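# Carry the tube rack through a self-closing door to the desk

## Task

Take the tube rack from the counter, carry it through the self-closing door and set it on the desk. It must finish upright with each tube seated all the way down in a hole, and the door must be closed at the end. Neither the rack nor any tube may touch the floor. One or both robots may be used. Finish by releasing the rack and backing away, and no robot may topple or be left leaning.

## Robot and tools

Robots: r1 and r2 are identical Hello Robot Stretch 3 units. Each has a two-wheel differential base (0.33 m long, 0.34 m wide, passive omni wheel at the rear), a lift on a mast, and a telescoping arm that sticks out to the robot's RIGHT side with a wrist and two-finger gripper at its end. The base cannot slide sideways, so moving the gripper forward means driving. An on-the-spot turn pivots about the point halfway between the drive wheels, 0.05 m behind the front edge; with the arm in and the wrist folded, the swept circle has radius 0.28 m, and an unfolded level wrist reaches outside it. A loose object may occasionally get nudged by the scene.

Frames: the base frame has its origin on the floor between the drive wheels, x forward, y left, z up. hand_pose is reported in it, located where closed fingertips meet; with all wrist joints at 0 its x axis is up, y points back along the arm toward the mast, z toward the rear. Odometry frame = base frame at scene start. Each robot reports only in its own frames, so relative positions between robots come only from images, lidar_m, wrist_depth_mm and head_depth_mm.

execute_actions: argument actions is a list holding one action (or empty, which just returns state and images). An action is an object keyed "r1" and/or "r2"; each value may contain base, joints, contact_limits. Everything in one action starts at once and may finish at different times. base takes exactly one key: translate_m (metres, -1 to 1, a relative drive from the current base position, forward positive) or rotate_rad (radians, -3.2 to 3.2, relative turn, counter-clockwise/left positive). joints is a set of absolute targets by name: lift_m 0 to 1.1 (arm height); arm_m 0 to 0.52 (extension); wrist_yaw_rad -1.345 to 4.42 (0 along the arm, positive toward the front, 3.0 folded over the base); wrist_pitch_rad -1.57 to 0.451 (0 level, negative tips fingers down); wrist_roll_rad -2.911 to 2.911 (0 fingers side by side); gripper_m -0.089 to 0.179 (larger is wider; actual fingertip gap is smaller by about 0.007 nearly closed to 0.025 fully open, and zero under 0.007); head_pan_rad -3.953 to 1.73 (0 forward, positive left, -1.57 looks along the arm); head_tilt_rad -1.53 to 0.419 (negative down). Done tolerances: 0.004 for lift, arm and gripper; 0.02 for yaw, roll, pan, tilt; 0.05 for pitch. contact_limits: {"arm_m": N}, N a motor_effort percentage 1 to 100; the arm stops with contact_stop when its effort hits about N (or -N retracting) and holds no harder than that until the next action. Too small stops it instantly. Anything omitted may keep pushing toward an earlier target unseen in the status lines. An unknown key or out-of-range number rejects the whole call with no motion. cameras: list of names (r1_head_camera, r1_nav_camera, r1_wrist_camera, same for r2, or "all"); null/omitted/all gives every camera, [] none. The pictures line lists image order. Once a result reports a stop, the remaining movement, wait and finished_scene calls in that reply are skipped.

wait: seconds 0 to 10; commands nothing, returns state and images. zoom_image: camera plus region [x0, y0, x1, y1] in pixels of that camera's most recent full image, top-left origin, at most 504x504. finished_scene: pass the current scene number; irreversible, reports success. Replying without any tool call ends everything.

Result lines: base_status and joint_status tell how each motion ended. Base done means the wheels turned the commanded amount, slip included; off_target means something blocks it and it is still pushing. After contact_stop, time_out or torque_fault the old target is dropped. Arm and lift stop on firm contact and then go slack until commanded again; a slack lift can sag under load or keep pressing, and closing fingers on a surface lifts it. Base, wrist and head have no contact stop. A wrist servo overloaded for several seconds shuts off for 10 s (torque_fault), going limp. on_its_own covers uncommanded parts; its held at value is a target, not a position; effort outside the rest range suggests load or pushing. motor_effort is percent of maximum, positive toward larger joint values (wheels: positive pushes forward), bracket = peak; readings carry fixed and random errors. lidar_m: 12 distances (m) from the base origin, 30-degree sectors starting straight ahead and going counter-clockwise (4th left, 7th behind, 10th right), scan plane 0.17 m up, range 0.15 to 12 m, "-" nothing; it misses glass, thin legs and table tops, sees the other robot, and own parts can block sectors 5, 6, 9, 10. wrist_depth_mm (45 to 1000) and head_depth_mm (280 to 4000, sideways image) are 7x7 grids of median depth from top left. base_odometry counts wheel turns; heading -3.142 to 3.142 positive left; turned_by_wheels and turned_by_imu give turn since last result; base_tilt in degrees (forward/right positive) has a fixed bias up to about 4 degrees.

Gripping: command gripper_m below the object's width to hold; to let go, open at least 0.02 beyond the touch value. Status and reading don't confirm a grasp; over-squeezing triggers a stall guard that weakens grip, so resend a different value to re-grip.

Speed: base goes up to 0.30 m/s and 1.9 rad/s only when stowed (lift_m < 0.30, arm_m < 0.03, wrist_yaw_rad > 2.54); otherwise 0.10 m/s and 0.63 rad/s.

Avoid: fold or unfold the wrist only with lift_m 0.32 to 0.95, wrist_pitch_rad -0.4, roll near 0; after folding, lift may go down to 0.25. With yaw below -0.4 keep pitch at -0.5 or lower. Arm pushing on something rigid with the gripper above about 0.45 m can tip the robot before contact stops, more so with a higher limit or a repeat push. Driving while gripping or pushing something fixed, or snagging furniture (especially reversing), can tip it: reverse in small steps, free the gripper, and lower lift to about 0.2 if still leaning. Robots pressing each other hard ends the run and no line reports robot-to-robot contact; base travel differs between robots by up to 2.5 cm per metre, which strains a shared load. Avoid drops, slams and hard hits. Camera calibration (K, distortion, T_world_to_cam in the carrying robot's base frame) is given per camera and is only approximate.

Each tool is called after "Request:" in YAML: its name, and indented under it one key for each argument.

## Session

Request:
execute_actions:
  actions: []

Scene clock: 0.00 s.
r1.base_odometry: x=+0.000 y=+0.000 heading=+0.000 (m, m, rad; r1's odometry frame)
r1.turned_by_wheels: +0.000 (rad since the last result)
r1.turned_by_imu: +0.000 (rad since the last result)
r1.base_tilt: forward=-0.1 right=+0.8 (deg)
r1.lidar_m: 0.81 0.73 0.74 0.74 0.67 0.68 0.83 1.79 1.72 1.50 1.36 1.29
r1.head_depth_mm: 1297 1295 1290 1290 1285 1276 1282 / 1146 1143 1136 1137 1139 1133 1134 / 1028 1025 1029 1025 1021 1020 1020 / 931 928 933 927 927 925 929 / 850 854 848 851 846 846 848 / 782 787 784 781 779 782 776 / 727 727 725 726 724 723 722
r1.base_status: not commanded
r1.joint_positions: lift_m=+0.403 arm_m=+0.001 wrist_yaw_rad=+3.117 wrist_pitch_rad=-0.542 wrist_roll_rad=-0.017 gripper_m=+0.037 head_pan_rad=+0.007 head_tilt_rad=+0.007
r1.joint_status: not commanded
r1.motor_effort: left_wheel=-1 right_wheel=+1 lift_m=+32 arm_m=-1 wrist_yaw_rad=+0 wrist_pitch_rad=+4 wrist_roll_rad=+0 gripper_m=+0 head_pan_rad=+0 head_tilt_rad=+2 (%)
r1.hand_pose: x=-0.0162 y=+0.0608 z=+0.3884 quat_wxyz=(+0.196, +0.677, +0.183, +0.685) (m; r1's base frame)
r1.wrist_depth_mm: 498 560 - 795 827 684 566 / 537 616 660 907 904 735 596 / 562 649 745 910 935 764 629 / 616 707 752 778 791 758 659 / 635 646 654 648 679 654 648 / 564 576 577 576 - 554 574 / 498 505 - - 502 506 501
r2.base_odometry: x=+0.000 y=+0.000 heading=+0.000 (m, m, rad; r2's odometry frame)
r2.turned_by_wheels: +0.000 (rad since the last result)
r2.turned_by_imu: +0.000 (rad since the last result)
r2.base_tilt: forward=-1.3 right=+3.5 (deg)
r2.lidar_m: 1.67 1.84 1.83 2.02 1.64 1.63 0.97 0.80 0.79 0.88 1.39 1.50
r2.head_depth_mm: 1418 1434 1458 1463 1477 1493 1519 / 1536 1541 1555 1573 1590 1597 1616 / 1660 1653 1680 1712 1719 1751 1751 / 1778 1817 1826 1854 1874 1904 1903 / 1884 1978 2012 2038 2076 2073 2074 / 1889 2154 2177 2197 2205 2225 2103 / 1865 2029 2053 2007 2035 1997 1985
r2.base_status: not commanded
r2.joint_positions: lift_m=+0.305 arm_m=-0.001 wrist_yaw_rad=+2.800 wrist_pitch_rad=-0.491 wrist_roll_rad=-0.008 gripper_m=+0.037 head_pan_rad=+0.015 head_tilt_rad=-0.006
r2.joint_status: not commanded
r2.motor_effort: left_wheel=+0 right_wheel=+0 lift_m=+27 arm_m=+0 wrist_yaw_rad=+1 wrist_pitch_rad=+4 wrist_roll_rad=+0 gripper_m=+0 head_pan_rad=+1 head_tilt_rad=+2 (%)
r2.hand_pose: x=+0.0506 y=+0.0580 z=+0.3015 quat_wxyz=(+0.286, +0.702, +0.054, +0.650) (m; r2's base frame)
r2.wrist_depth_mm: - - - - - - - / - - - - - - - / - 804 813 834 846 881 897 / - 655 678 677 696 701 713 / 536 568 573 565 572 588 596 / 473 - - 491 505 502 509 / - - - 431 440 440 444
pictures: r1_head_camera (sideways: a quarter turn clockwise sets it upright), r1_nav_camera (sideways: a quarter turn counterclockwise sets it upright), r1_wrist_camera, r2_head_camera (sideways: a quarter turn clockwise sets it upright), r2_nav_camera (sideways: a quarter turn counterclockwise sets it upright), r2_wrist_camera
camera_calibration (this result's frames):
r1_head_camera: T_world_to_cam=[[0.0298998, 0.0186875, -0.999378, 1.32256], [-0.00576923, 0.999812, 0.018523, -0.0228576], [0.999536, 0.00521181, 0.030002, -0.0904461], [0, 0, 0, 1]] pos_world=[0.050728, -0.0013906, 1.32487]
r1_nav_camera: T_world_to_cam=[[0.0190633, -0.0362092, 0.999162, -1.25803], [0.0307015, -0.998852, -0.0367837, 0.0987293], [0.999347, 0.031377, -0.0179297, -0.0200518], [0, 0, 0, 1]] pos_world=[0.0409897, 0.0536929, 1.26024]
r1_wrist_camera: T_world_to_cam=[[0.998852, 0.0421445, 0.0227928, 0.00733055], [0.0447862, -0.652217, -0.756708, 0.366888], [-0.0170252, 0.75686, -0.653355, 0.377179], [0, 0, 0, 1]] pos_world=[-0.0173321, -0.0464905, 0.523892]
r2_head_camera: T_world_to_cam=[[0.00184829, 0.0330647, -0.999452, 1.32211], [0.0173008, 0.999303, 0.0330917, -0.0410316], [0.999849, -0.0173525, 0.00127496, -0.0439253], [0, 0, 0, 1]] pos_world=[0.0421849, -0.00347443, 1.3228]
r2_nav_camera: T_world_to_cam=[[-0.0321156, -0.0538565, 0.998032, -1.25262], [0.0516541, -0.997302, -0.052155, 0.121824], [0.998149, 0.0498775, 0.0348109, -0.0972687], [0, 0, 0, 1]] pos_world=[0.050567, 0.058885, 1.2599]
r2_wrist_camera: T_world_to_cam=[[0.940738, -0.33628, 0.0439142, -0.048617], [-0.179484, -0.603553, -0.776858, 0.309808], [0.287747, 0.722938, -0.628142, 0.293049], [0, 0, 0, 1]] pos_world=[0.0170178, -0.0412193, 0.426889]
Images, in order (width x height): r1_head_camera 896x504, r1_nav_camera 672x504, r1_wrist_camera 644x364, r2_head_camera 896x504, r2_nav_camera 672x504, r2_wrist_camera 644x364.

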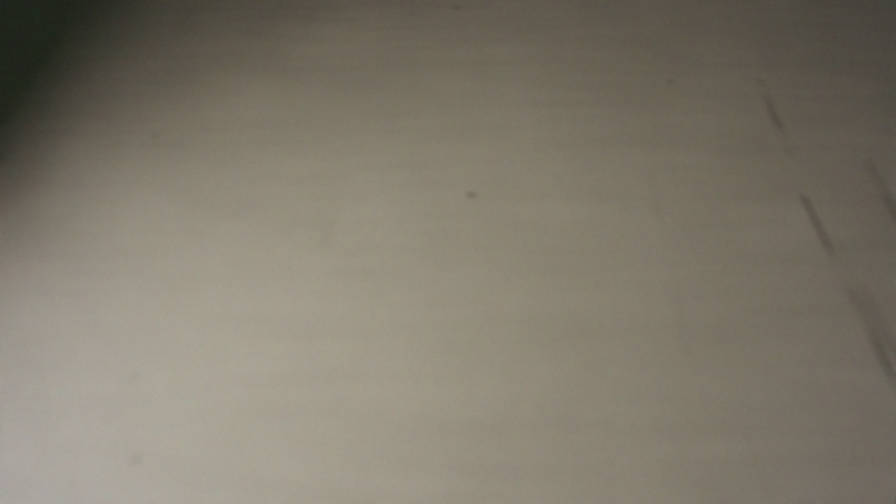

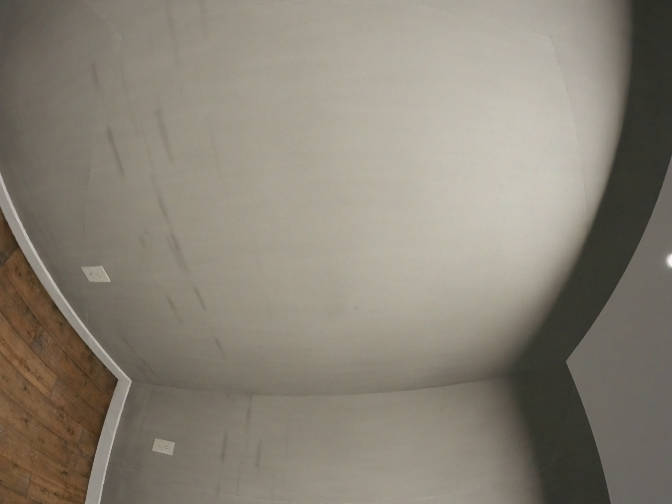

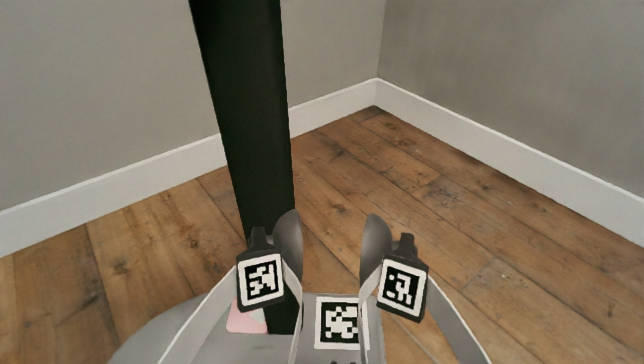

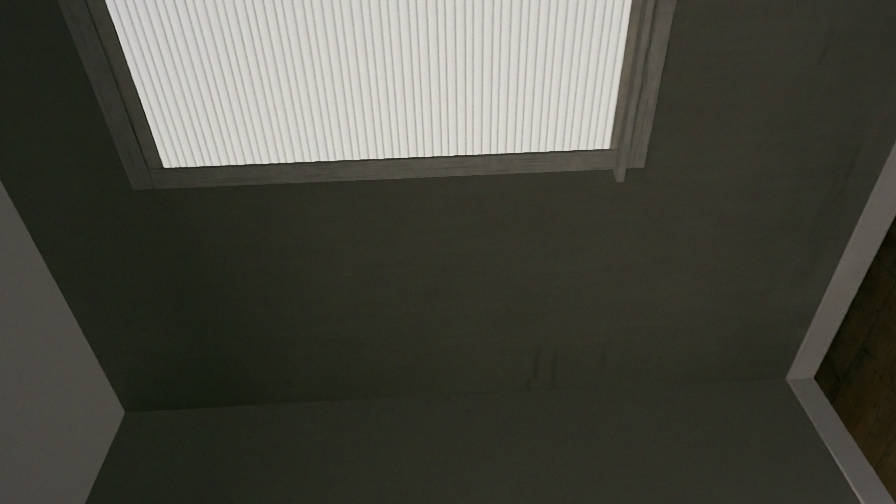

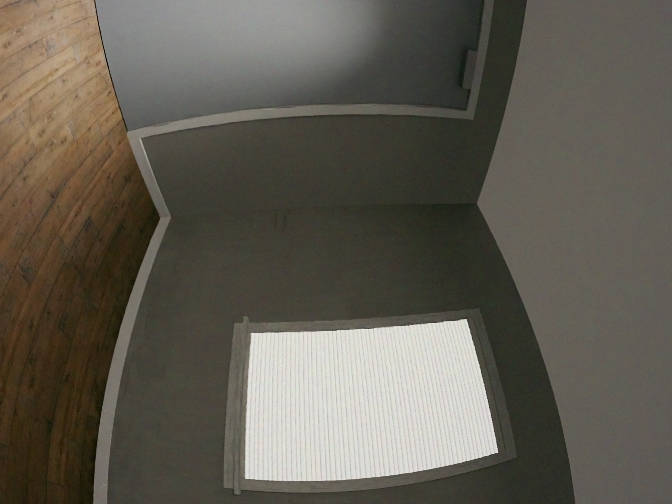

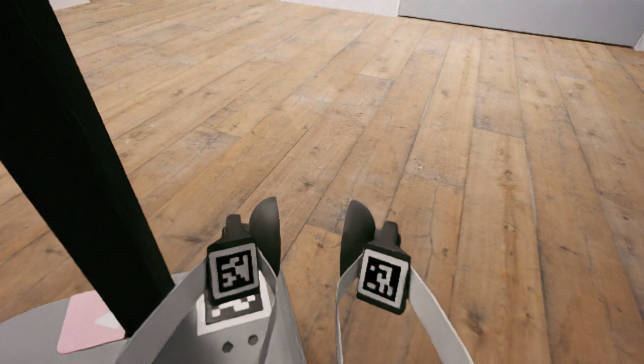

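Request:
execute_actions:
  actions:
    - {"r1":{"joints":{"head_pan_rad":-2.5,"head_tilt_rad":-0.6,"wrist_pitch_rad":-0.4,"wrist_yaw_rad":3.0,"lift_m":0.27}},"r2":{"joints":{"head_pan_rad":-3.8,"head_tilt_rad":-0.35,"wrist_pitch_rad":-0.4,"wrist_yaw_rad":3.0}}}
  cameras: ["r1_head_camera","r1_nav_camera","r2_head_camera","r2_nav_camera"]

Scene clock: 9.20 s.
r1.base_odometry: x=+0.000 y=+0.000 heading=+0.000 (m, m, rad; r1's odometry frame)
r1.turned_by_wheels: +0.000 (rad since the last result)
r1.turned_by_imu: -0.001 (rad since the last result)
r1.base_tilt: forward=-0.1 right=+0.7 (deg)
r1.lidar_m: 0.81 0.73 0.74 0.74 0.67 0.68 0.83 1.80 1.72 1.50 1.36 1.28
r1.head_depth_mm: 1884 1915 1934 1978 1707 1492 1262 / 2289 2329 2495 2323 1810 1491 1258 / 2712 2987 3125 2341 1820 1500 1266 / 2636 2953 3101 2335 1815 1483 1249 / 2650 2931 3121 2321 1820 1495 1264 / 2630 2885 3102 2315 1817 1497 1256 / 2573 2841 3068 2342 1787 1479 1258
r1.base_status: not commanded
r1.joint_positions: lift_m=+0.270 arm_m=+0.001 wrist_yaw_rad=+3.003 wrist_pitch_rad=-0.422 wrist_roll_rad=-0.017 gripper_m=+0.037 head_pan_rad=-2.493 head_tilt_rad=-0.592
r1.joint_status: all done
r1.motor_effort: left_wheel=+0(0) right_wheel=+1(1) lift_m=+26(27) arm_m=+0(1) wrist_yaw_rad=-3(4) wrist_pitch_rad=+6(6) wrist_roll_rad=+0(0) gripper_m=+0(0) head_pan_rad=-3(50) head_tilt_rad=-4(41) (%)
r1.hand_pose: x=+0.0097 y=+0.0755 z=+0.2819 quat_wxyz=(+0.195, +0.694, +0.102, +0.686) (m; r1's base frame)
r1.wrist_depth_mm: 495 - 715 857 756 618 541 / 511 590 786 937 793 656 560 / 551 613 829 922 831 698 594 / 572 647 697 701 716 691 606 / 569 559 - 572 594 573 572 / 476 490 - - 482 478 479 / - - - - 418 415 413
r2.base_odometry: x=+0.000 y=+0.000 heading=+0.000 (m, m, rad; r2's odometry frame)
r2.turned_by_wheels: +0.000 (rad since the last result)
r2.turned_by_imu: -0.001 (rad since the last result)
r2.base_tilt: forward=-1.3 right=+3.5 (deg)
r2.lidar_m: 1.66 1.84 1.83 2.02 1.64 1.63 0.97 0.79 0.79 0.87 1.39 1.50
r2.head_depth_mm: 1914 2019 - - - - - / 1924 2058 2133 1700 1861 1750 1411 / 1937 2053 2108 1687 1828 1780 1426 / 1923 2061 2131 1691 1845 1786 1434 / 1923 2038 2105 1677 1837 1781 1431 / 1904 2051 2127 1662 1809 1805 1438 / 1912 2060 2138 2063 2151 1824 1437
r2.base_status: not commanded
r2.joint_positions: lift_m=+0.305 arm_m=-0.001 wrist_yaw_rad=+2.997 wrist_pitch_rad=-0.420 wrist_roll_rad=-0.008 gripper_m=+0.037 head_pan_rad=-3.793 head_tilt_rad=-0.346
r2.joint_status: all done
r2.motor_effort: left_wheel=+0(0) right_wheel=+0(0) lift_m=+27(27) arm_m=+0(0) wrist_yaw_rad=+2(2) wrist_pitch_rad=+6(8) wrist_roll_rad=+0(1) gripper_m=+0(0) head_pan_rad=-4(48) head_tilt_rad=-3(36) (%)
r2.hand_pose: x=+0.0111 y=+0.0777 z=+0.3171 quat_wxyz=(+0.197, +0.697, +0.098, +0.682) (m; r2's base frame)
r2.wrist_depth_mm: - - - - - - - / - - - - - - - / 905 914 956 967 982 - - / 724 723 754 766 775 808 803 / 589 599 - 614 639 645 651 / 505 523 - 539 541 535 548 / 452 - - - 458 467 475
pictures: r1_head_camera (sideways: a quarter turn clockwise sets it upright), r1_nav_camera (sideways: a quarter turn counterclockwise sets it upright), r2_head_camera (sideways: a quarter turn clockwise sets it upright), r2_nav_camera (sideways: a quarter turn counterclockwise sets it upright)
camera_calibration (this result's frames):
r1_head_camera: T_world_to_cam=[[0.440306, 0.310716, -0.842369, 1.11491], [0.594824, -0.803726, 0.0144527, -0.0212089], [-0.672543, -0.507425, -0.538707, 0.659945], [0, 0, 0, 1]] pos_world=[-0.0344429, -0.0285923, 1.29499]
r1_nav_camera: T_world_to_cam=[[-0.48315, -0.320769, 0.814661, -1.01403], [-0.602564, 0.796879, -0.0435941, 0.111426], [-0.635203, -0.511948, -0.578297, 0.719215], [0, 0, 0, 1]] pos_world=[0.0340579, -0.0458639, 1.24687]
r2_head_camera: T_world_to_cam=[[0.243322, -0.226955, -0.943019, 1.24674], [-0.638791, -0.769113, 0.0202779, -0.0203353], [-0.729891, 0.597458, -0.332119, 0.400595], [0, 0, 0, 1]] pos_world=[-0.0239581, 0.0279749, 1.30915]
r2_nav_camera: T_world_to_cam=[[-0.207694, 0.225355, 0.951881, -1.19104], [0.591559, 0.803932, -0.0612538, 0.130351], [-0.779051, 0.550372, -0.300283, 0.349768], [0, 0, 0, 1]] pos_world=[-0.0519946, -0.0288902, 1.24674]
Images, in order (width x height): r1_head_camera 896x504, r1_nav_camera 672x504, r2_head_camera 896x504, r2_nav_camera 672x504.

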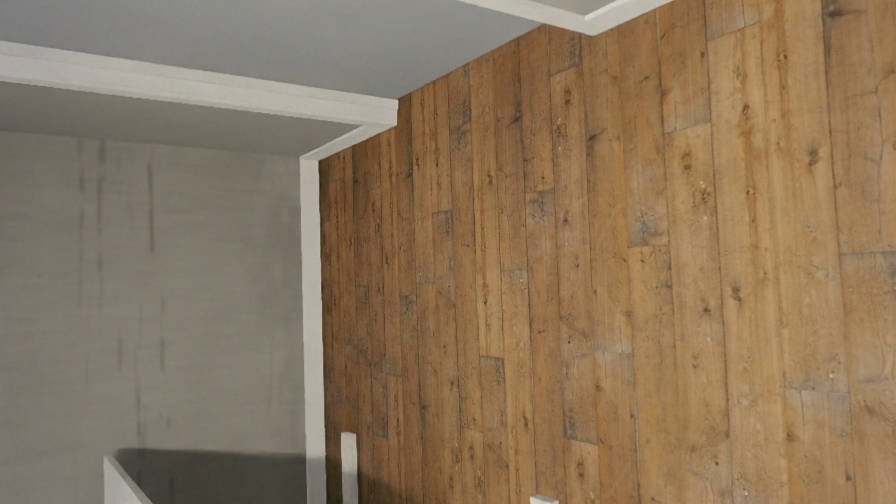

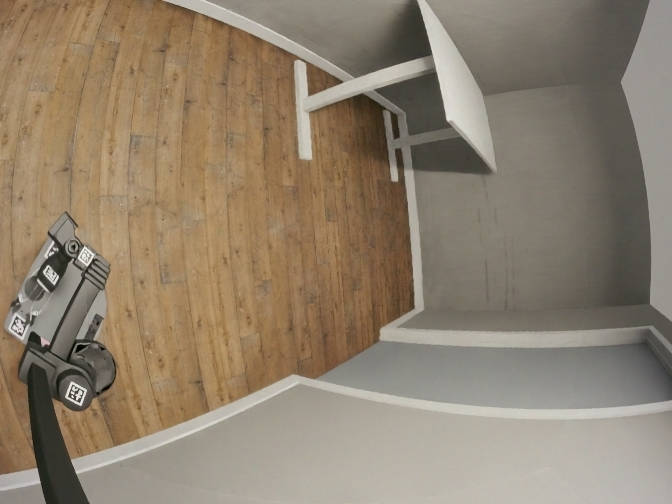

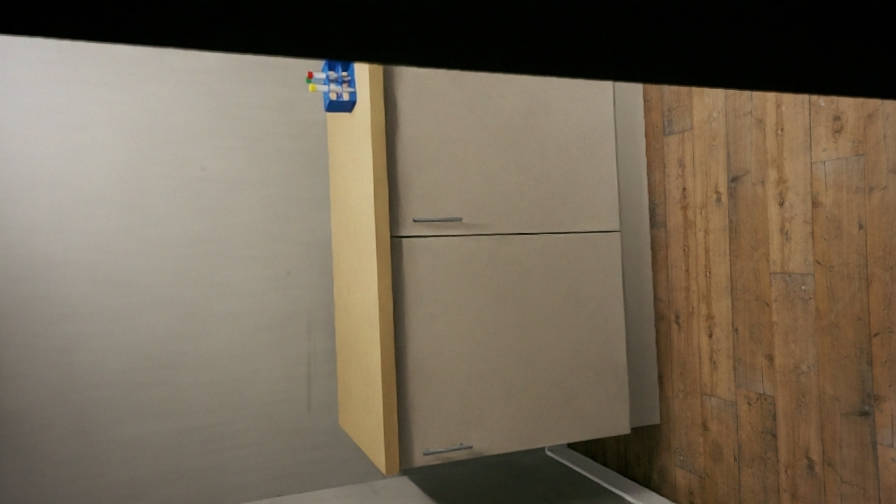

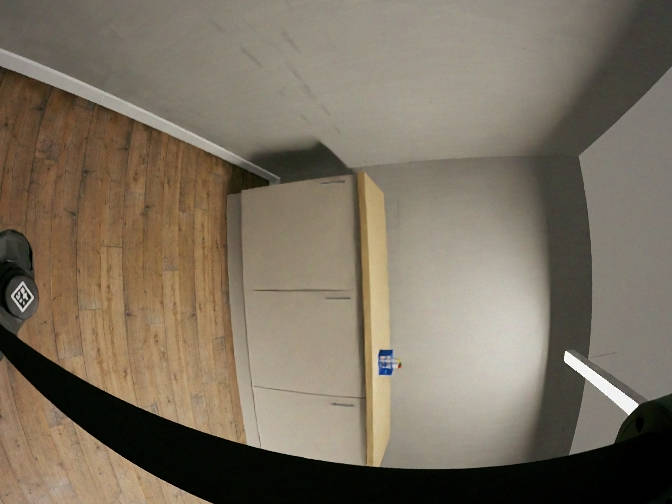

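Request:
execute_actions:
  actions:
    - {"r1":{"base":{"rotate_rad":-2.42},"joints":{"head_pan_rad":-0.5,"head_tilt_rad":-0.8,"lift_m":0.25}},"r2":{"base":{"rotate_rad":2.09},"joints":{"head_pan_rad":0.15,"lift_m":0.27}}}
  cameras: []

Request:
execute_actions:
  actions:
    - {"r1":{"base":{"translate_m":1.0}},"r2":{"base":{"translate_m":1.0},"joints":{"head_pan_rad":0.3,"head_tilt_rad":-0.45}}}
  cameras: ["r1_nav_camera","r2_head_camera"]

Scene clock: 32.63 s.
r1.base_odometry: x=+0.000 y=+0.000 heading=-2.420 (m, m, rad; r1's odometry frame)
r1.turned_by_wheels: -2.420 (rad since the last result)
r1.turned_by_imu: -2.441 (rad since the last result)
r1.base_tilt: forward=+0.0 right=+0.8 (deg)
r1.lidar_m: 2.89 1.71 1.40 1.36 1.01 0.76 0.73 0.77 0.69 0.67 0.70 0.98
r1.head_depth_mm: 794 865 949 1046 1160 1267 1168 / 902 987 1101 1234 1398 1314 1168 / 1040 1151 1301 1496 1521 1319 1164 / 1221 1385 1612 1735 1540 1323 1161 / 1669 1968 2160 1823 1539 1317 1165 / 2025 2402 2234 1829 1524 1319 1161 / 2560 2792 2253 1806 1521 1307 1150
r1.base_status: done
r1.joint_positions: lift_m=+0.250 arm_m=+0.001 wrist_yaw_rad=+3.002 wrist_pitch_rad=-0.421 wrist_roll_rad=-0.017 gripper_m=+0.037 head_pan_rad=-0.507 head_tilt_rad=-0.790
r1.joint_status: all done
r1.motor_effort: left_wheel=+4(13) right_wheel=-1(5) lift_m=+27(27) arm_m=-1(1) wrist_yaw_rad=-2(3) wrist_pitch_rad=+6(6) wrist_roll_rad=+0(0) gripper_m=+1(1) head_pan_rad=+4(50) head_tilt_rad=-5(26) (%)
r1.hand_pose: x=+0.0098 y=+0.0756 z=+0.2621 quat_wxyz=(+0.195, +0.694, +0.101, +0.686) (m; r1's base frame)
r1.wrist_depth_mm: 891 - - - - - - / 886 - - - - - - / 817 841 888 868 888 905 897 / 652 659 667 669 673 680 668 / 541 537 - 536 562 544 544 / 466 - - - 455 455 452 / - - - - 387 393 396
r2.base_odometry: x=+0.000 y=+0.000 heading=+2.090 (m, m, rad; r2's odometry frame)
r2.turned_by_wheels: +2.090 (rad since the last result)
r2.turned_by_imu: +2.071 (rad since the last result)
r2.base_tilt: forward=-1.3 right=+3.5 (deg)
r2.lidar_m: 1.65 1.63 0.97 0.79 0.79 0.87 1.38 1.50 1.66 1.84 1.83 2.02
r2.head_depth_mm: 2151 2311 2425 1981 2150 1749 1409 / 2110 2240 2285 1897 2051 1766 1409 / 2046 2201 2239 1818 1957 1780 1432 / 1993 2104 2178 1746 1882 1767 1424 / 1915 2044 2123 1703 1833 1786 1416 / 1879 1990 2067 1643 1735 1780 1438 / 1842 1910 2014 1572 1688 1765 1449
r2.base_status: done
r2.joint_positions: lift_m=+0.271 arm_m=-0.001 wrist_yaw_rad=+2.998 wrist_pitch_rad=-0.419 wrist_roll_rad=-0.008 gripper_m=+0.037 head_pan_rad=+0.143 head_tilt_rad=-0.346
r2.joint_status: all done
r2.motor_effort: left_wheel=-2(6) right_wheel=+2(7) lift_m=+9(23) arm_m=-1(1) wrist_yaw_rad=+2(3) wrist_pitch_rad=+5(6) wrist_roll_rad=+0(0) gripper_m=+0(0) head_pan_rad=+4(48) head_tilt_rad=-2(3) (%)
r2.hand_pose: x=+0.0109 y=+0.0778 z=+0.2833 quat_wxyz=(+0.196, +0.697, +0.098, +0.682) (m; r2's base frame)
r2.wrist_depth_mm: 630 - 760 888 - - - / 668 - 843 970 - - - / 719 768 880 904 913 943 942 / 669 672 686 693 718 719 746 / 550 550 - 565 577 584 604 / 482 - - - 505 500 504 / - - - - 423 431 432
pictures: none
No camera images: the call's "cameras" was empty. Leave "cameras" out to get every camera's image.

Scene clock: 37.57 s.
r1.base_odometry: x=-0.751 y=-0.661 heading=-2.420 (m, m, rad; r1's odometry frame)
r1.turned_by_wheels: +0.000 (rad since the last result)
r1.turned_by_imu: +0.002 (rad since the last result)
r1.base_tilt: forward=-0.1 right=+0.8 (deg)
r1.lidar_m: 2.04 1.83 0.98 1.33 1.39 1.79 1.74 0.97 0.72 0.70 0.72 1.14
r1.head_depth_mm: 930 1009 1106 1222 1364 1332 1167 / 1055 1168 1284 1450 1509 1328 1169 / 1217 1356 1529 1738 1532 1322 1164 / 1295 1493 1744 1811 1543 1320 1156 / 1554 1841 2090 1825 1535 1320 1160 / 1838 2103 2233 1808 1532 1313 1161 / 1788 1990 2186 1818 1530 1314 1157
r1.base_status: done
r1.joint_positions: lift_m=+0.250 arm_m=+0.001 wrist_yaw_rad=+3.002 wrist_pitch_rad=-0.421 wrist_roll_rad=-0.017 gripper_m=+0.037 head_pan_rad=-0.507 head_tilt_rad=-0.791
r1.joint_status: not commanded
r1.motor_effort: left_wheel=+2(14) right_wheel=-1(4) lift_m=+27(28) arm_m=-1(1) wrist_yaw_rad=-2(1) wrist_pitch_rad=+6(6) wrist_roll_rad=+0(0) gripper_m=+0(0) head_pan_rad=+4(5) head_tilt_rad=-5(6) (%)
r1.hand_pose: x=+0.0099 y=+0.0756 z=+0.2622 quat_wxyz=(+0.195, +0.694, +0.101, +0.686) (m; r1's base frame)
r1.wrist_depth_mm: - - - - - - - / - - - - - - - / 828 853 868 893 857 846 883 / 641 663 648 666 675 683 664 / 538 537 - 545 565 533 541 / 461 - - - 454 464 464 / - - - - 392 393 397
r2.base_odometry: x=-0.496 y=+0.868 heading=+2.090 (m, m, rad; r2's odometry frame)
r2.turned_by_wheels: +0.000 (rad since the last result)
r2.turned_by_imu: +0.001 (rad since the last result)
r2.base_tilt: forward=-1.3 right=+3.5 (deg)
r2.lidar_m: 0.71 0.70 0.77 1.14 1.14 1.25 1.99 2.44 1.82 1.49 1.48 0.88
r2.head_depth_mm: 1136 1229 1305 868 864 977 1114 / 1118 1220 1292 871 851 954 1100 / 1108 1196 1275 875 830 930 1064 / 1090 1186 1257 857 814 916 1036 / 1081 1171 1253 890 795 891 1009 / 1072 1154 1236 902 779 871 987 / 1058 1141 1227 905 763 852 965
r2.base_status: done
r2.joint_positions: lift_m=+0.271 arm_m=-0.001 wrist_yaw_rad=+2.998 wrist_pitch_rad=-0.418 wrist_roll_rad=-0.008 gripper_m=+0.037 head_pan_rad=+0.293 head_tilt_rad=-0.445
r2.joint_status: all done
r2.motor_effort: left_wheel=-3(7) right_wheel=+2(6) lift_m=+10(10) arm_m=-1(1) wrist_yaw_rad=+1(3) wrist_pitch_rad=+5(5) wrist_roll_rad=+0(0) gripper_m=+0(0) head_pan_rad=+3(19) head_tilt_rad=-4(20) (%)
r2.hand_pose: x=+0.0109 y=+0.0779 z=+0.2833 quat_wxyz=(+0.196, +0.697, +0.098, +0.682) (m; r2's base frame)
r2.wrist_depth_mm: 899 - - - 980 727 586 / 959 - - - - 789 605 / 826 852 862 881 921 846 666 / 663 662 689 701 720 726 695 / 546 550 - 573 587 595 610 / 476 - - - 502 496 503 / - - - - 423 430 434
pictures: r1_nav_camera (sideways: a quarter turn counterclockwise sets it upright), r2_head_camera (sideways: a quarter turn clockwise sets it upright)
camera_calibration (this result's frames):
r1_nav_camera: T_world_to_cam=[[0.618891, -0.385146, 0.68457, -0.851199], [-0.493602, -0.86865, -0.0424668, 0.109283], [0.611008, -0.311623, -0.727709, 0.905962], [0, 0, 0, 1]] pos_world=[0.0271911, 0.0494113, 1.24662]
r2_head_camera: T_world_to_cam=[[-0.414709, -0.0906118, -0.905432, 1.2017], [-0.246672, 0.968967, 0.0160116, -0.0171706], [0.875882, 0.229985, -0.42419, 0.510617], [0, 0, 0, 1]] pos_world=[0.0468779, 0.00809124, 1.30493]
Images, in order (width x height): r1_nav_camera 672x504, r2_head_camera 896x504.

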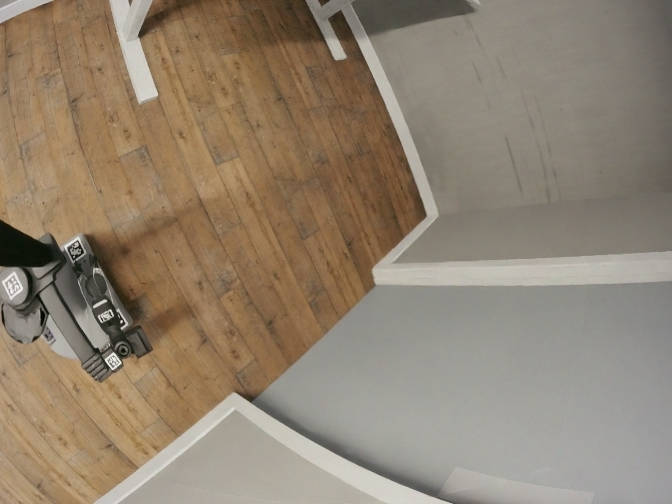

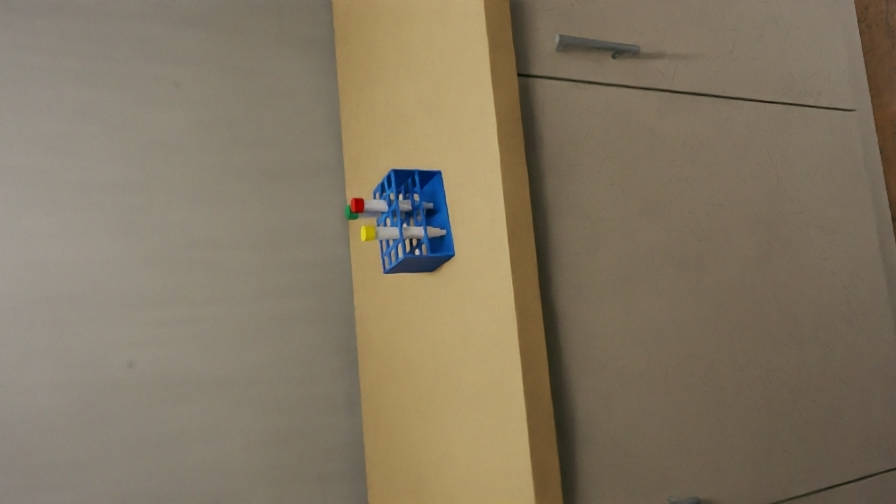

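Request:
execute_actions:
  actions:
    - {"r1":{"base":{"translate_m":0.82},"joints":{"head_pan_rad":-1.57,"head_tilt_rad":-0.9}},"r2":{"base":{"rotate_rad":2.165},"joints":{"lift_m":0.9,"head_pan_rad":-1.57,"head_tilt_rad":-0.5}}}
  cameras: ["r1_nav_camera"]

Request:
execute_actions:
  actions:
    - {"r1":{"base":{"rotate_rad":-1.66},"joints":{"head_pan_rad":0.0,"head_tilt_rad":-1.2}},"r2":{"base":{"translate_m":-0.32},"joints":{"lift_m":0.93,"wrist_yaw_rad":0.0,"gripper_m":0.179}}}
  cameras: ["r1_nav_camera","r2_head_camera","r2_wrist_camera"]

Scene clock: 104.33 s.
r1.base_odometry: x=-1.366 y=-1.203 heading=-2.420 (m, m, rad; r1's odometry frame)
r1.turned_by_wheels: +0.000 (rad since the last result)
r1.turned_by_imu: +0.001 (rad since the last result)
r1.base_tilt: forward=-0.1 right=+0.8 (deg)
r1.lidar_m: 1.22 1.22 1.34 1.30 0.89 1.91 2.56 1.00 0.83 0.81 0.84 1.06
r1.head_depth_mm: 709 825 982 1210 1419 1270 1138 / 710 824 982 1221 1412 1272 1131 / 711 829 990 1217 1411 1268 1173 / 714 832 994 1224 1419 1270 1167 / 716 832 991 1225 1419 1271 1131 / 719 833 991 1237 1433 1259 1130 / 718 836 998 1194 1373 1259 1132
r1.base_status: done
r1.joint_positions: lift_m=+0.250 arm_m=+0.001 wrist_yaw_rad=+3.002 wrist_pitch_rad=-0.421 wrist_roll_rad=-0.017 gripper_m=+0.037 head_pan_rad=-1.563 head_tilt_rad=-0.889
r1.joint_status: all done
r1.motor_effort: left_wheel=+3(12) right_wheel=-1(4) lift_m=+27(27) arm_m=-1(1) wrist_yaw_rad=-2(2) wrist_pitch_rad=+6(6) wrist_roll_rad=+0(0) gripper_m=+0(0) head_pan_rad=-3(49) head_tilt_rad=-6(21) (%)
r1.hand_pose: x=+0.0099 y=+0.0756 z=+0.2622 quat_wxyz=(+0.195, +0.694, +0.101, +0.686) (m; r1's base frame)
r1.wrist_depth_mm: - - - - - - - / - - - - - - - / 870 857 865 863 868 854 863 / 651 642 672 667 666 677 673 / 547 537 - 537 554 545 554 / 463 - - - 460 457 459 / - - - - 395 396 398
r2.base_odometry: x=-0.496 y=+0.868 heading=-2.029 (m, m, rad; r2's odometry frame)
r2.turned_by_wheels: +2.165 (rad since the last result)
r2.turned_by_imu: +2.149 (rad since the last result)
r2.base_tilt: forward=-1.4 right=+3.5 (deg)
r2.lidar_m: 1.13 1.31 2.24 2.44 1.73 1.48 1.48 0.83 0.70 0.70 0.80 1.14
r2.head_depth_mm: 1050 1141 1198 790 807 904 - / 1077 1160 1221 793 821 931 - / 1091 1189 1238 798 842 961 1058 / 1101 1218 1242 807 864 998 1089 / 1136 1237 1257 825 878 1019 1124 / 1155 1257 1274 843 908 1049 1226 / 1176 1296 1289 860 932 1078 1267
r2.base_status: done
r2.joint_positions: lift_m=+0.899 arm_m=-0.001 wrist_yaw_rad=+2.998 wrist_pitch_rad=-0.418 wrist_roll_rad=-0.008 gripper_m=+0.037 head_pan_rad=-1.563 head_tilt_rad=-0.494
r2.joint_status: all done
r2.motor_effort: left_wheel=-2(8) right_wheel=+2(6) lift_m=+41(43) arm_m=-1(1) wrist_yaw_rad=+2(2) wrist_pitch_rad=+5(6) wrist_roll_rad=+0(0) gripper_m=+0(0) head_pan_rad=-4(49) head_tilt_rad=-4(14) (%)
r2.hand_pose: x=+0.0109 y=+0.0779 z=+0.9119 quat_wxyz=(+0.196, +0.697, +0.098, +0.682) (m; r2's base frame)
r2.wrist_depth_mm: - - - - - - - / - - - - - - - / - - - - - - - / - - - - - - - / - - - - - - - / - - - - - - - / - - - - - - -
pictures: r1_nav_camera (sideways: a quarter turn counterclockwise sets it upright)
camera_calibration (this result's frames):
r1_nav_camera: T_world_to_cam=[[-0.0304183, -0.791889, 0.609907, -0.749952], [-0.999126, 0.00657961, -0.0412873, 0.110826], [0.0286821, -0.610629, -0.791397, 0.992333], [0, 0, 0, 1]] pos_world=[0.0594544, 0.0113394, 1.24731]
Images, in order (width x height): r1_nav_camera 672x504.

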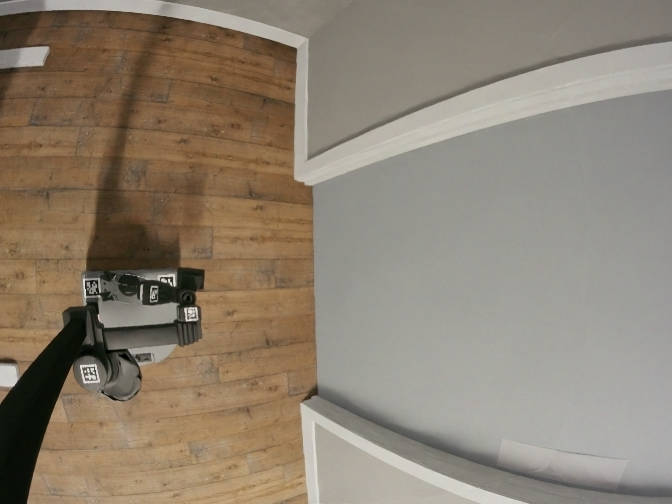

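Scene clock: 108.83 s.
r1.base_odometry: x=-1.366 y=-1.203 heading=+2.204 (m, m, rad; r1's odometry frame)
r1.turned_by_wheels: -1.660 (rad since the last result)
r1.turned_by_imu: -1.673 (rad since the last result)
r1.base_tilt: forward=+0.0 right=+0.8 (deg)
r1.lidar_m: 0.81 0.83 0.98 1.22 1.25 1.23 1.30 0.90 1.75 2.56 1.09 0.85
r1.head_depth_mm: 880 1096 1434 1385 1291 1203 1124 / 872 1089 1445 1378 1285 1212 1123 / 863 1074 1436 1382 1283 1220 - / 858 1058 1405 1381 1276 1213 - / 843 1054 1385 1381 1279 1211 - / 837 1044 1373 1377 1272 1188 - / 826 1027 1346 1368 1281 1188 1122
r1.base_status: done
r1.joint_positions: lift_m=+0.250 arm_m=+0.001 wrist_yaw_rad=+3.002 wrist_pitch_rad=-0.421 wrist_roll_rad=-0.017 gripper_m=+0.037 head_pan_rad=-0.007 head_tilt_rad=-1.186
r1.joint_status: all done
r1.motor_effort: left_wheel=+3(14) right_wheel=-1(6) lift_m=+27(28) arm_m=-1(2) wrist_yaw_rad=-2(2) wrist_pitch_rad=+6(6) wrist_roll_rad=+0(0) gripper_m=+0(0) head_pan_rad=+5(50) head_tilt_rad=-8(33) (%)
r1.hand_pose: x=+0.0099 y=+0.0756 z=+0.2622 quat_wxyz=(+0.195, +0.694, +0.101, +0.686) (m; r1's base frame)
r1.wrist_depth_mm: - - - - - - 700 / - - - - - - 734 / 822 869 871 892 877 910 712 / 670 647 654 665 664 678 678 / 541 543 - 544 556 539 550 / 459 - - - 463 452 455 / - - - - 392 393 389
r2.base_odometry: x=-0.355 y=+1.155 heading=-2.029 (m, m, rad; r2's odometry frame)
r2.turned_by_wheels: +0.000 (rad since the last result)
r2.turned_by_imu: -0.002 (rad since the last result)
r2.base_tilt: forward=-1.4 right=+3.5 (deg)
r2.lidar_m: 1.44 1.66 2.52 2.42 1.35 1.17 1.17 0.75 0.63 0.63 0.71 1.19
r2.head_depth_mm: 991 1071 1139 788 719 779 - / 1006 1094 1149 796 740 836 - / 1022 1110 1170 795 755 - - / 1042 1141 1194 797 773 - - / 1068 1161 1220 808 792 905 1077 / 1084 1191 1245 812 811 946 1105 / 1104 1216 1281 816 831 962 1136
r2.base_status: done
r2.joint_positions: lift_m=+0.929 arm_m=-0.001 wrist_yaw_rad=+0.003 wrist_pitch_rad=-0.418 wrist_roll_rad=-0.008 gripper_m=+0.179 head_pan_rad=-1.563 head_tilt_rad=-0.494
r2.joint_status: all done
r2.motor_effort: left_wheel=-2(6) right_wheel=+2(3) lift_m=+41(45) arm_m=-1(1) wrist_yaw_rad=-1(3) wrist_pitch_rad=+5(5) wrist_roll_rad=+0(0) gripper_m=+0(96) head_pan_rad=-3(4) head_tilt_rad=-4(4) (%)
r2.hand_pose: x=-0.0209 y=-0.3686 z=+0.9420 quat_wxyz=(+0.695, +0.148, -0.688, -0.145) (m; r2's base frame)
r2.wrist_depth_mm: 643 674 718 530 805 807 775 / 488 460 443 459 478 491 514 / 567 527 475 420 386 365 358 / 665 599 544 490 450 414 386 / 792 679 620 552 503 452 419 / - 824 726 630 569 527 460 / - - 848 754 658 584 517
pictures: r1_nav_camera (sideways: a quarter turn counterclockwise sets it upright), r2_head_camera (sideways: a quarter turn clockwise sets it upright), r2_wrist_camera
camera_calibration (this result's frames):
r1_nav_camera: T_world_to_cam=[[0.93525, -0.0427538, 0.351397, -0.419104], [-0.0323751, -0.99885, -0.0353613, 0.0971985], [0.352504, 0.0216951, -0.935559, 1.1777], [0, 0, 0, 1]] pos_world=[-0.020032, 0.053618, 1.25252]
r2_head_camera: T_world_to_cam=[[0.0293669, 0.467337, -0.883591, 1.1705], [0.999234, -0.0366065, 0.013849, -0.0219542], [-0.025873, -0.883321, -0.468054, 0.573195], [0, 0, 0, 1]] pos_world=[0.00239385, -0.0415049, 1.30283]
r2_wrist_camera: T_world_to_cam=[[-0.999044, 0.00252839, 0.0436437, -0.0683966], [-0.0344221, 0.569933, -0.82097, 1.01421], [-0.0269497, -0.821687, -0.569301, 0.393007], [0, 0, 0, 1]] pos_world=[-0.0228287, -0.254929, 1.05936]
Images, in order (width x height): r1_nav_camera 672x504, r2_head_camera 896x504, r2_wrist_camera 644x364.

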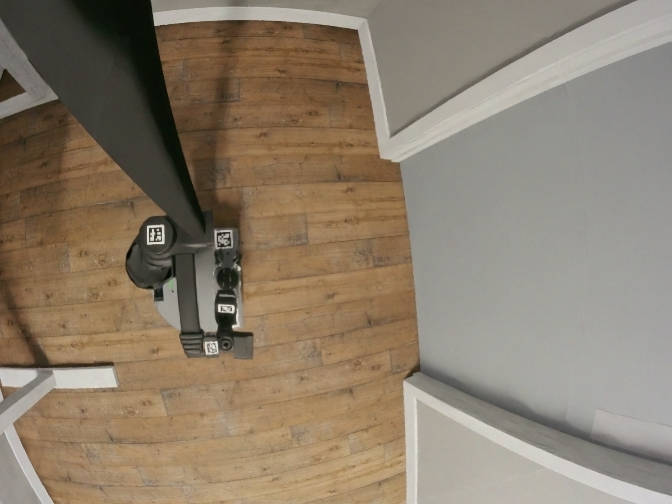

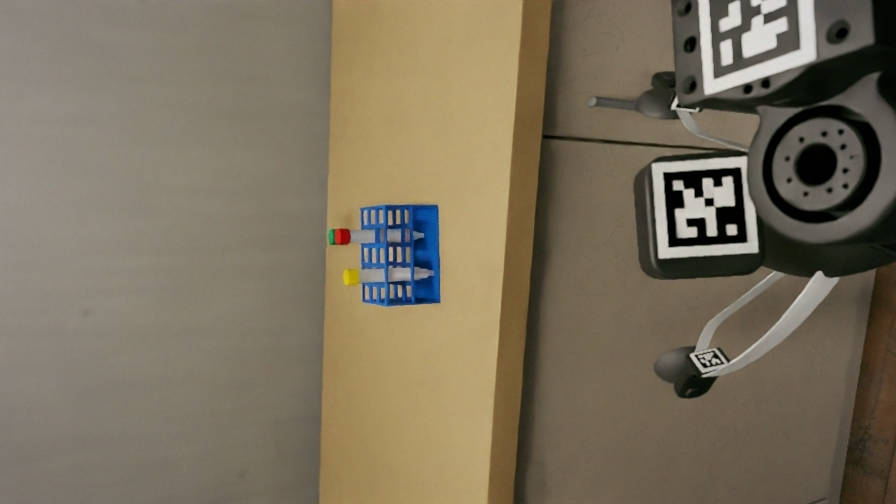

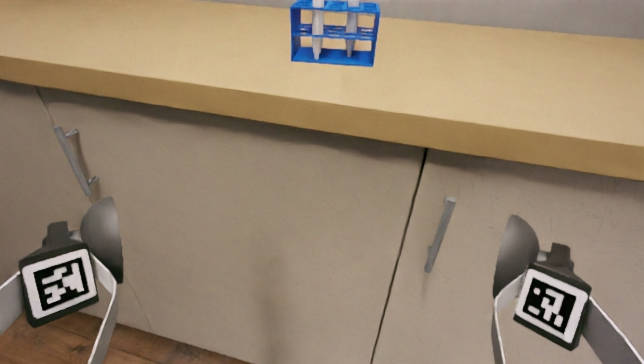

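Request:
execute_actions:
  actions:
    - {"r1":{"base":{"translate_m":0.70}},"r2":{"base":{"translate_m":-0.02},"joints":{"lift_m":0.91,"wrist_pitch_rad":-0.2,"arm_m":0.31}}}
  cameras: ["r1_nav_camera","r2_wrist_camera"]

Scene clock: 120.33 s.
r1.base_odometry: x=-1.780 y=-0.638 heading=+2.204 (m, m, rad; r1's odometry frame)
r1.turned_by_wheels: +0.000 (rad since the last result)
r1.turned_by_imu: +0.001 (rad since the last result)
r1.base_tilt: forward=+0.0 right=+0.8 (deg)
r1.lidar_m: - - 0.15 0.34 1.28 1.69 1.57 2.05 2.66 0.51 0.16 0.15
r1.head_depth_mm: - - - - 415 1188 1121 / - - - - 416 1195 1127 / - - - - 403 1146 - / - - - - 384 1089 - / - - - - 367 1037 - / - - - - 378 1155 - / - - - - 361 1160 1122
r1.base_status: done
r1.joint_positions: lift_m=+0.250 arm_m=+0.001 wrist_yaw_rad=+3.002 wrist_pitch_rad=-0.421 wrist_roll_rad=-0.017 gripper_m=+0.037 head_pan_rad=-0.007 head_tilt_rad=-1.186
r1.joint_status: not commanded
r1.motor_effort: left_wheel=+3(13) right_wheel=-1(4) lift_m=+27(27) arm_m=-1(1) wrist_yaw_rad=-1(2) wrist_pitch_rad=+6(6) wrist_roll_rad=+0(0) gripper_m=+0(0) head_pan_rad=+5(5) head_tilt_rad=-8(8) (%)
r1.hand_pose: x=+0.0099 y=+0.0756 z=+0.2622 quat_wxyz=(+0.195, +0.694, +0.101, +0.686) (m; r1's base frame)
r1.wrist_depth_mm: - - - 460 264 159 114 / - - - 508 266 160 115 / 862 858 855 542 274 164 116 / 665 664 662 614 282 166 117 / 527 529 - 536 263 169 119 / 470 - - - 245 172 120 / - - - - 309 166 121
r2.base_odometry: x=-0.346 y=+1.173 heading=-2.029 (m, m, rad; r2's odometry frame)
r2.turned_by_wheels: +0.000 (rad since the last result)
r2.turned_by_imu: -0.002 (rad since the last result)
r2.base_tilt: forward=-1.3 right=+3.5 (deg)
r2.lidar_m: 1.47 1.69 2.52 2.37 1.33 1.16 1.15 0.74 0.63 0.63 0.71 1.18
r2.head_depth_mm: 984 1063 1134 827 - 842 931 / 1004 1091 1158 - 739 831 964 / 1020 1113 1180 - 754 851 991 / 1042 1128 1197 - 777 880 1025 / 1058 1163 1219 805 787 899 1057 / 1076 1183 1251 812 806 930 1093 / 1101 1206 1278 816 825 956 1129
r2.base_status: done
r2.joint_positions: lift_m=+0.911 arm_m=+0.310 wrist_yaw_rad=+0.002 wrist_pitch_rad=-0.220 wrist_roll_rad=-0.008 gripper_m=+0.179 head_pan_rad=-1.563 head_tilt_rad=-0.494
r2.joint_status: all done
r2.motor_effort: left_wheel=-2(4) right_wheel=+2(3) lift_m=+9(35) arm_m=+6(6) wrist_yaw_rad=-1(2) wrist_pitch_rad=+6(9) wrist_roll_rad=+0(0) gripper_m=+0(0) head_pan_rad=-3(4) head_tilt_rad=-4(4) (%)
r2.hand_pose: x=-0.0211 y=-0.6994 z=+0.9700 quat_wxyz=(+0.706, +0.079, -0.700, -0.077) (m; r2's base frame)
r2.wrist_depth_mm: 850 770 713 665 605 571 541 / 858 831 767 703 642 610 568 / 498 519 446 275 592 614 584 / 338 349 271 272 358 392 407 / 272 262 255 270 281 302 294 / - 210 214 217 222 225 232 / 174 176 178 181 183 181 184
pictures: r1_nav_camera (sideways: a quarter turn counterclockwise sets it upright), r2_wrist_camera
camera_calibration (this result's frames):
r1_nav_camera: T_world_to_cam=[[0.935325, -0.0427324, 0.351199, -0.418847], [-0.0323591, -0.998851, -0.0353559, 0.0971914], [0.352307, 0.0217047, -0.935633, 1.1778], [0, 0, 0, 1]] pos_world=[-0.0200437, 0.0536175, 1.25253]
r2_wrist_camera: T_world_to_cam=[[-0.999055, 0.0119709, 0.04178, -0.0605567], [-0.0335808, 0.39764, -0.916927, 1.19835], [-0.0275898, -0.917463, -0.396862, -0.0971102], [0, 0, 0, 1]] pos_world=[-0.0229373, -0.56488, 1.06279]
Images, in order (width x height): r1_nav_camera 672x504, r2_wrist_camera 644x364.

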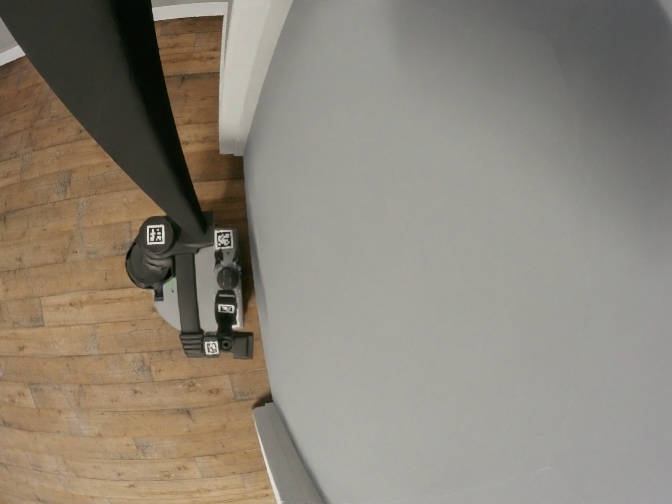

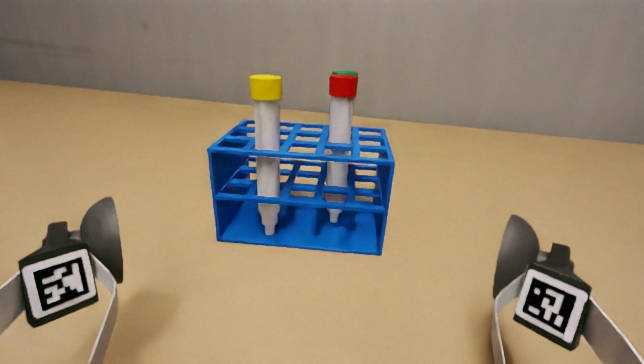

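Request:
execute_actions:
  actions:
    - {"r1":{"base":{"translate_m":0.2},"joints":{"arm_m":0.036}},"r2":{"base":{"translate_m":0.03},"joints":{"lift_m":0.888,"wrist_yaw_rad":-0.08,"arm_m":0.365}}}
  cameras: ["r1_nav_camera","r2_wrist_camera"]

Scene clock: 133.80 s.
r1.base_odometry: x=-1.899 y=-0.478 heading=+2.204 (m, m, rad; r1's odometry frame)
r1.turned_by_wheels: +0.000 (rad since the last result)
r1.turned_by_imu: +0.086 (rad since the last result)
r1.base_tilt: forward=-0.1 right=+0.8 (deg)
r1.lidar_m: - - 0.15 0.20 1.32 1.86 1.64 2.18 2.59 0.21 0.15 -
r1.head_depth_mm: - - - - - 1174 1123 / - - - - - - - / - - - - - - - / - - - - - - - / - - - - - 374 - / - - - - - 1154 - / - - - - - 1163 1140
r1.base_status: translate_m off_target (by the wheels' count: +0.1997 of +0.2000)
r1.joint_positions: lift_m=+0.250 arm_m=+0.036 wrist_yaw_rad=+3.002 wrist_pitch_rad=-0.419 wrist_roll_rad=-0.016 gripper_m=+0.037 head_pan_rad=-0.002 head_tilt_rad=-1.197
r1.joint_status: all done
r1.on_its_own: left_wheel is at rest, and its effort (+51) is outside its rest range (-18 to +18); right_wheel is at rest, and its effort (+24) is outside its rest range (-18 to +18)
r1.motor_effort: left_wheel=+51(98) right_wheel=+24(58) lift_m=+31(36) arm_m=-3(11) wrist_yaw_rad=-1(15) wrist_pitch_rad=+5(6) wrist_roll_rad=-1(2) gripper_m=+0(0) head_pan_rad=+1(4) head_tilt_rad=-2(8) (%)
r1.hand_pose: x=+0.0100 y=+0.0410 z=+0.2625 quat_wxyz=(+0.194, +0.694, +0.100, +0.685) (m; r1's base frame)
r1.wrist_depth_mm: - - - 486 156 90 63 / - - - 529 158 91 64 / 862 852 894 587 162 92 64 / 653 657 661 607 164 93 65 / 537 563 - 513 150 94 65 / 453 - - - 139 95 66 / - - - - 177 90 66
r2.base_odometry: x=-0.359 y=+1.146 heading=-2.029 (m, m, rad; r2's odometry frame)
r2.turned_by_wheels: +0.000 (rad since the last result)
r2.turned_by_imu: -0.001 (rad since the last result)
r2.base_tilt: forward=-1.4 right=+3.5 (deg)
r2.lidar_m: 1.44 1.65 2.52 2.44 1.36 1.19 1.18 0.75 0.63 0.63 0.72 1.19
r2.head_depth_mm: 990 1072 1133 787 - - 958 / 1016 1097 1154 - 755 843 976 / 1030 1114 1191 - 756 862 1009 / 1041 1134 1207 - 779 888 1032 / 1068 1163 1222 787 795 908 1067 / 1082 1187 1255 811 817 936 1102 / 1105 1212 1278 818 832 962 1202
r2.base_status: done
r2.joint_positions: lift_m=+0.889 arm_m=+0.365 wrist_yaw_rad=-0.078 wrist_pitch_rad=-0.220 wrist_roll_rad=-0.008 gripper_m=+0.179 head_pan_rad=-1.563 head_tilt_rad=-0.494
r2.joint_status: all done
r2.motor_effort: left_wheel=-2(5) right_wheel=+1(4) lift_m=+10(11) arm_m=+5(4) wrist_yaw_rad=-1(2) wrist_pitch_rad=+6(6) wrist_roll_rad=+0(0) gripper_m=+1(0) head_pan_rad=-4(3) head_tilt_rad=-4(4) (%)
r2.hand_pose: x=-0.0405 y=-0.7537 z=+0.9480 quat_wxyz=(+0.702, +0.051, -0.702, -0.105) (m; r2's base frame)
r2.wrist_depth_mm: 710 668 626 594 565 546 519 / 729 708 669 634 607 577 554 / 425 438 187 189 420 525 557 / 290 298 188 230 225 336 345 / 230 225 201 217 220 255 250 / - 179 183 186 188 191 198 / 148 150 152 154 156 155 157
pictures: r1_nav_camera (sideways: a quarter turn counterclockwise sets it upright), r2_wrist_camera
camera_calibration (this result's frames):
r1_nav_camera: T_world_to_cam=[[0.93911, -0.0377576, 0.341536, -0.406285], [-0.027404, -0.999008, -0.0350907, 0.0968155], [0.342522, 0.0235946, -0.939213, 1.18251], [0, 0, 0, 1]] pos_world=[-0.0208363, 0.0534783, 1.25279]
r2_wrist_camera: T_world_to_cam=[[-0.994982, 0.0909189, 0.0417789, -0.0186604], [-0.00204582, 0.398972, -0.916961, 1.20143], [-0.100038, -0.912445, -0.396784, -0.155374], [0, 0, 0, 1]] pos_world=[-0.031652, -0.619411, 1.0408]
Images, in order (width x height): r1_nav_camera 672x504, r2_wrist_camera 644x364.

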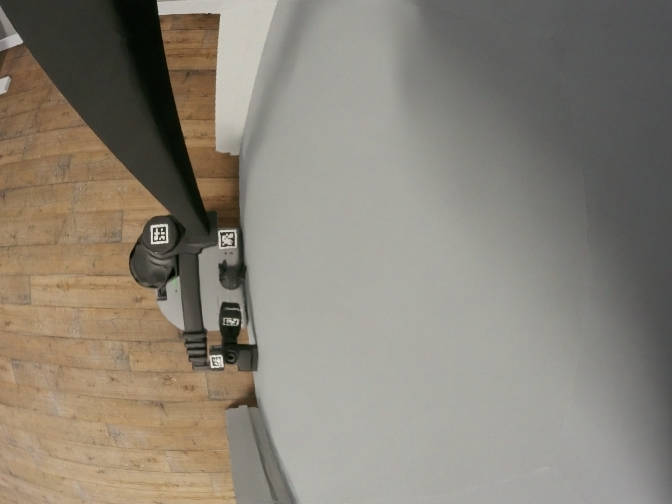

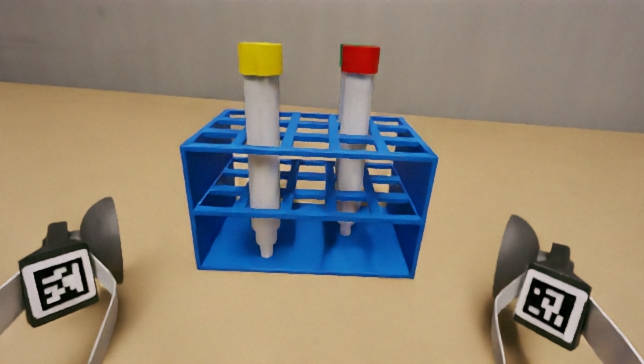

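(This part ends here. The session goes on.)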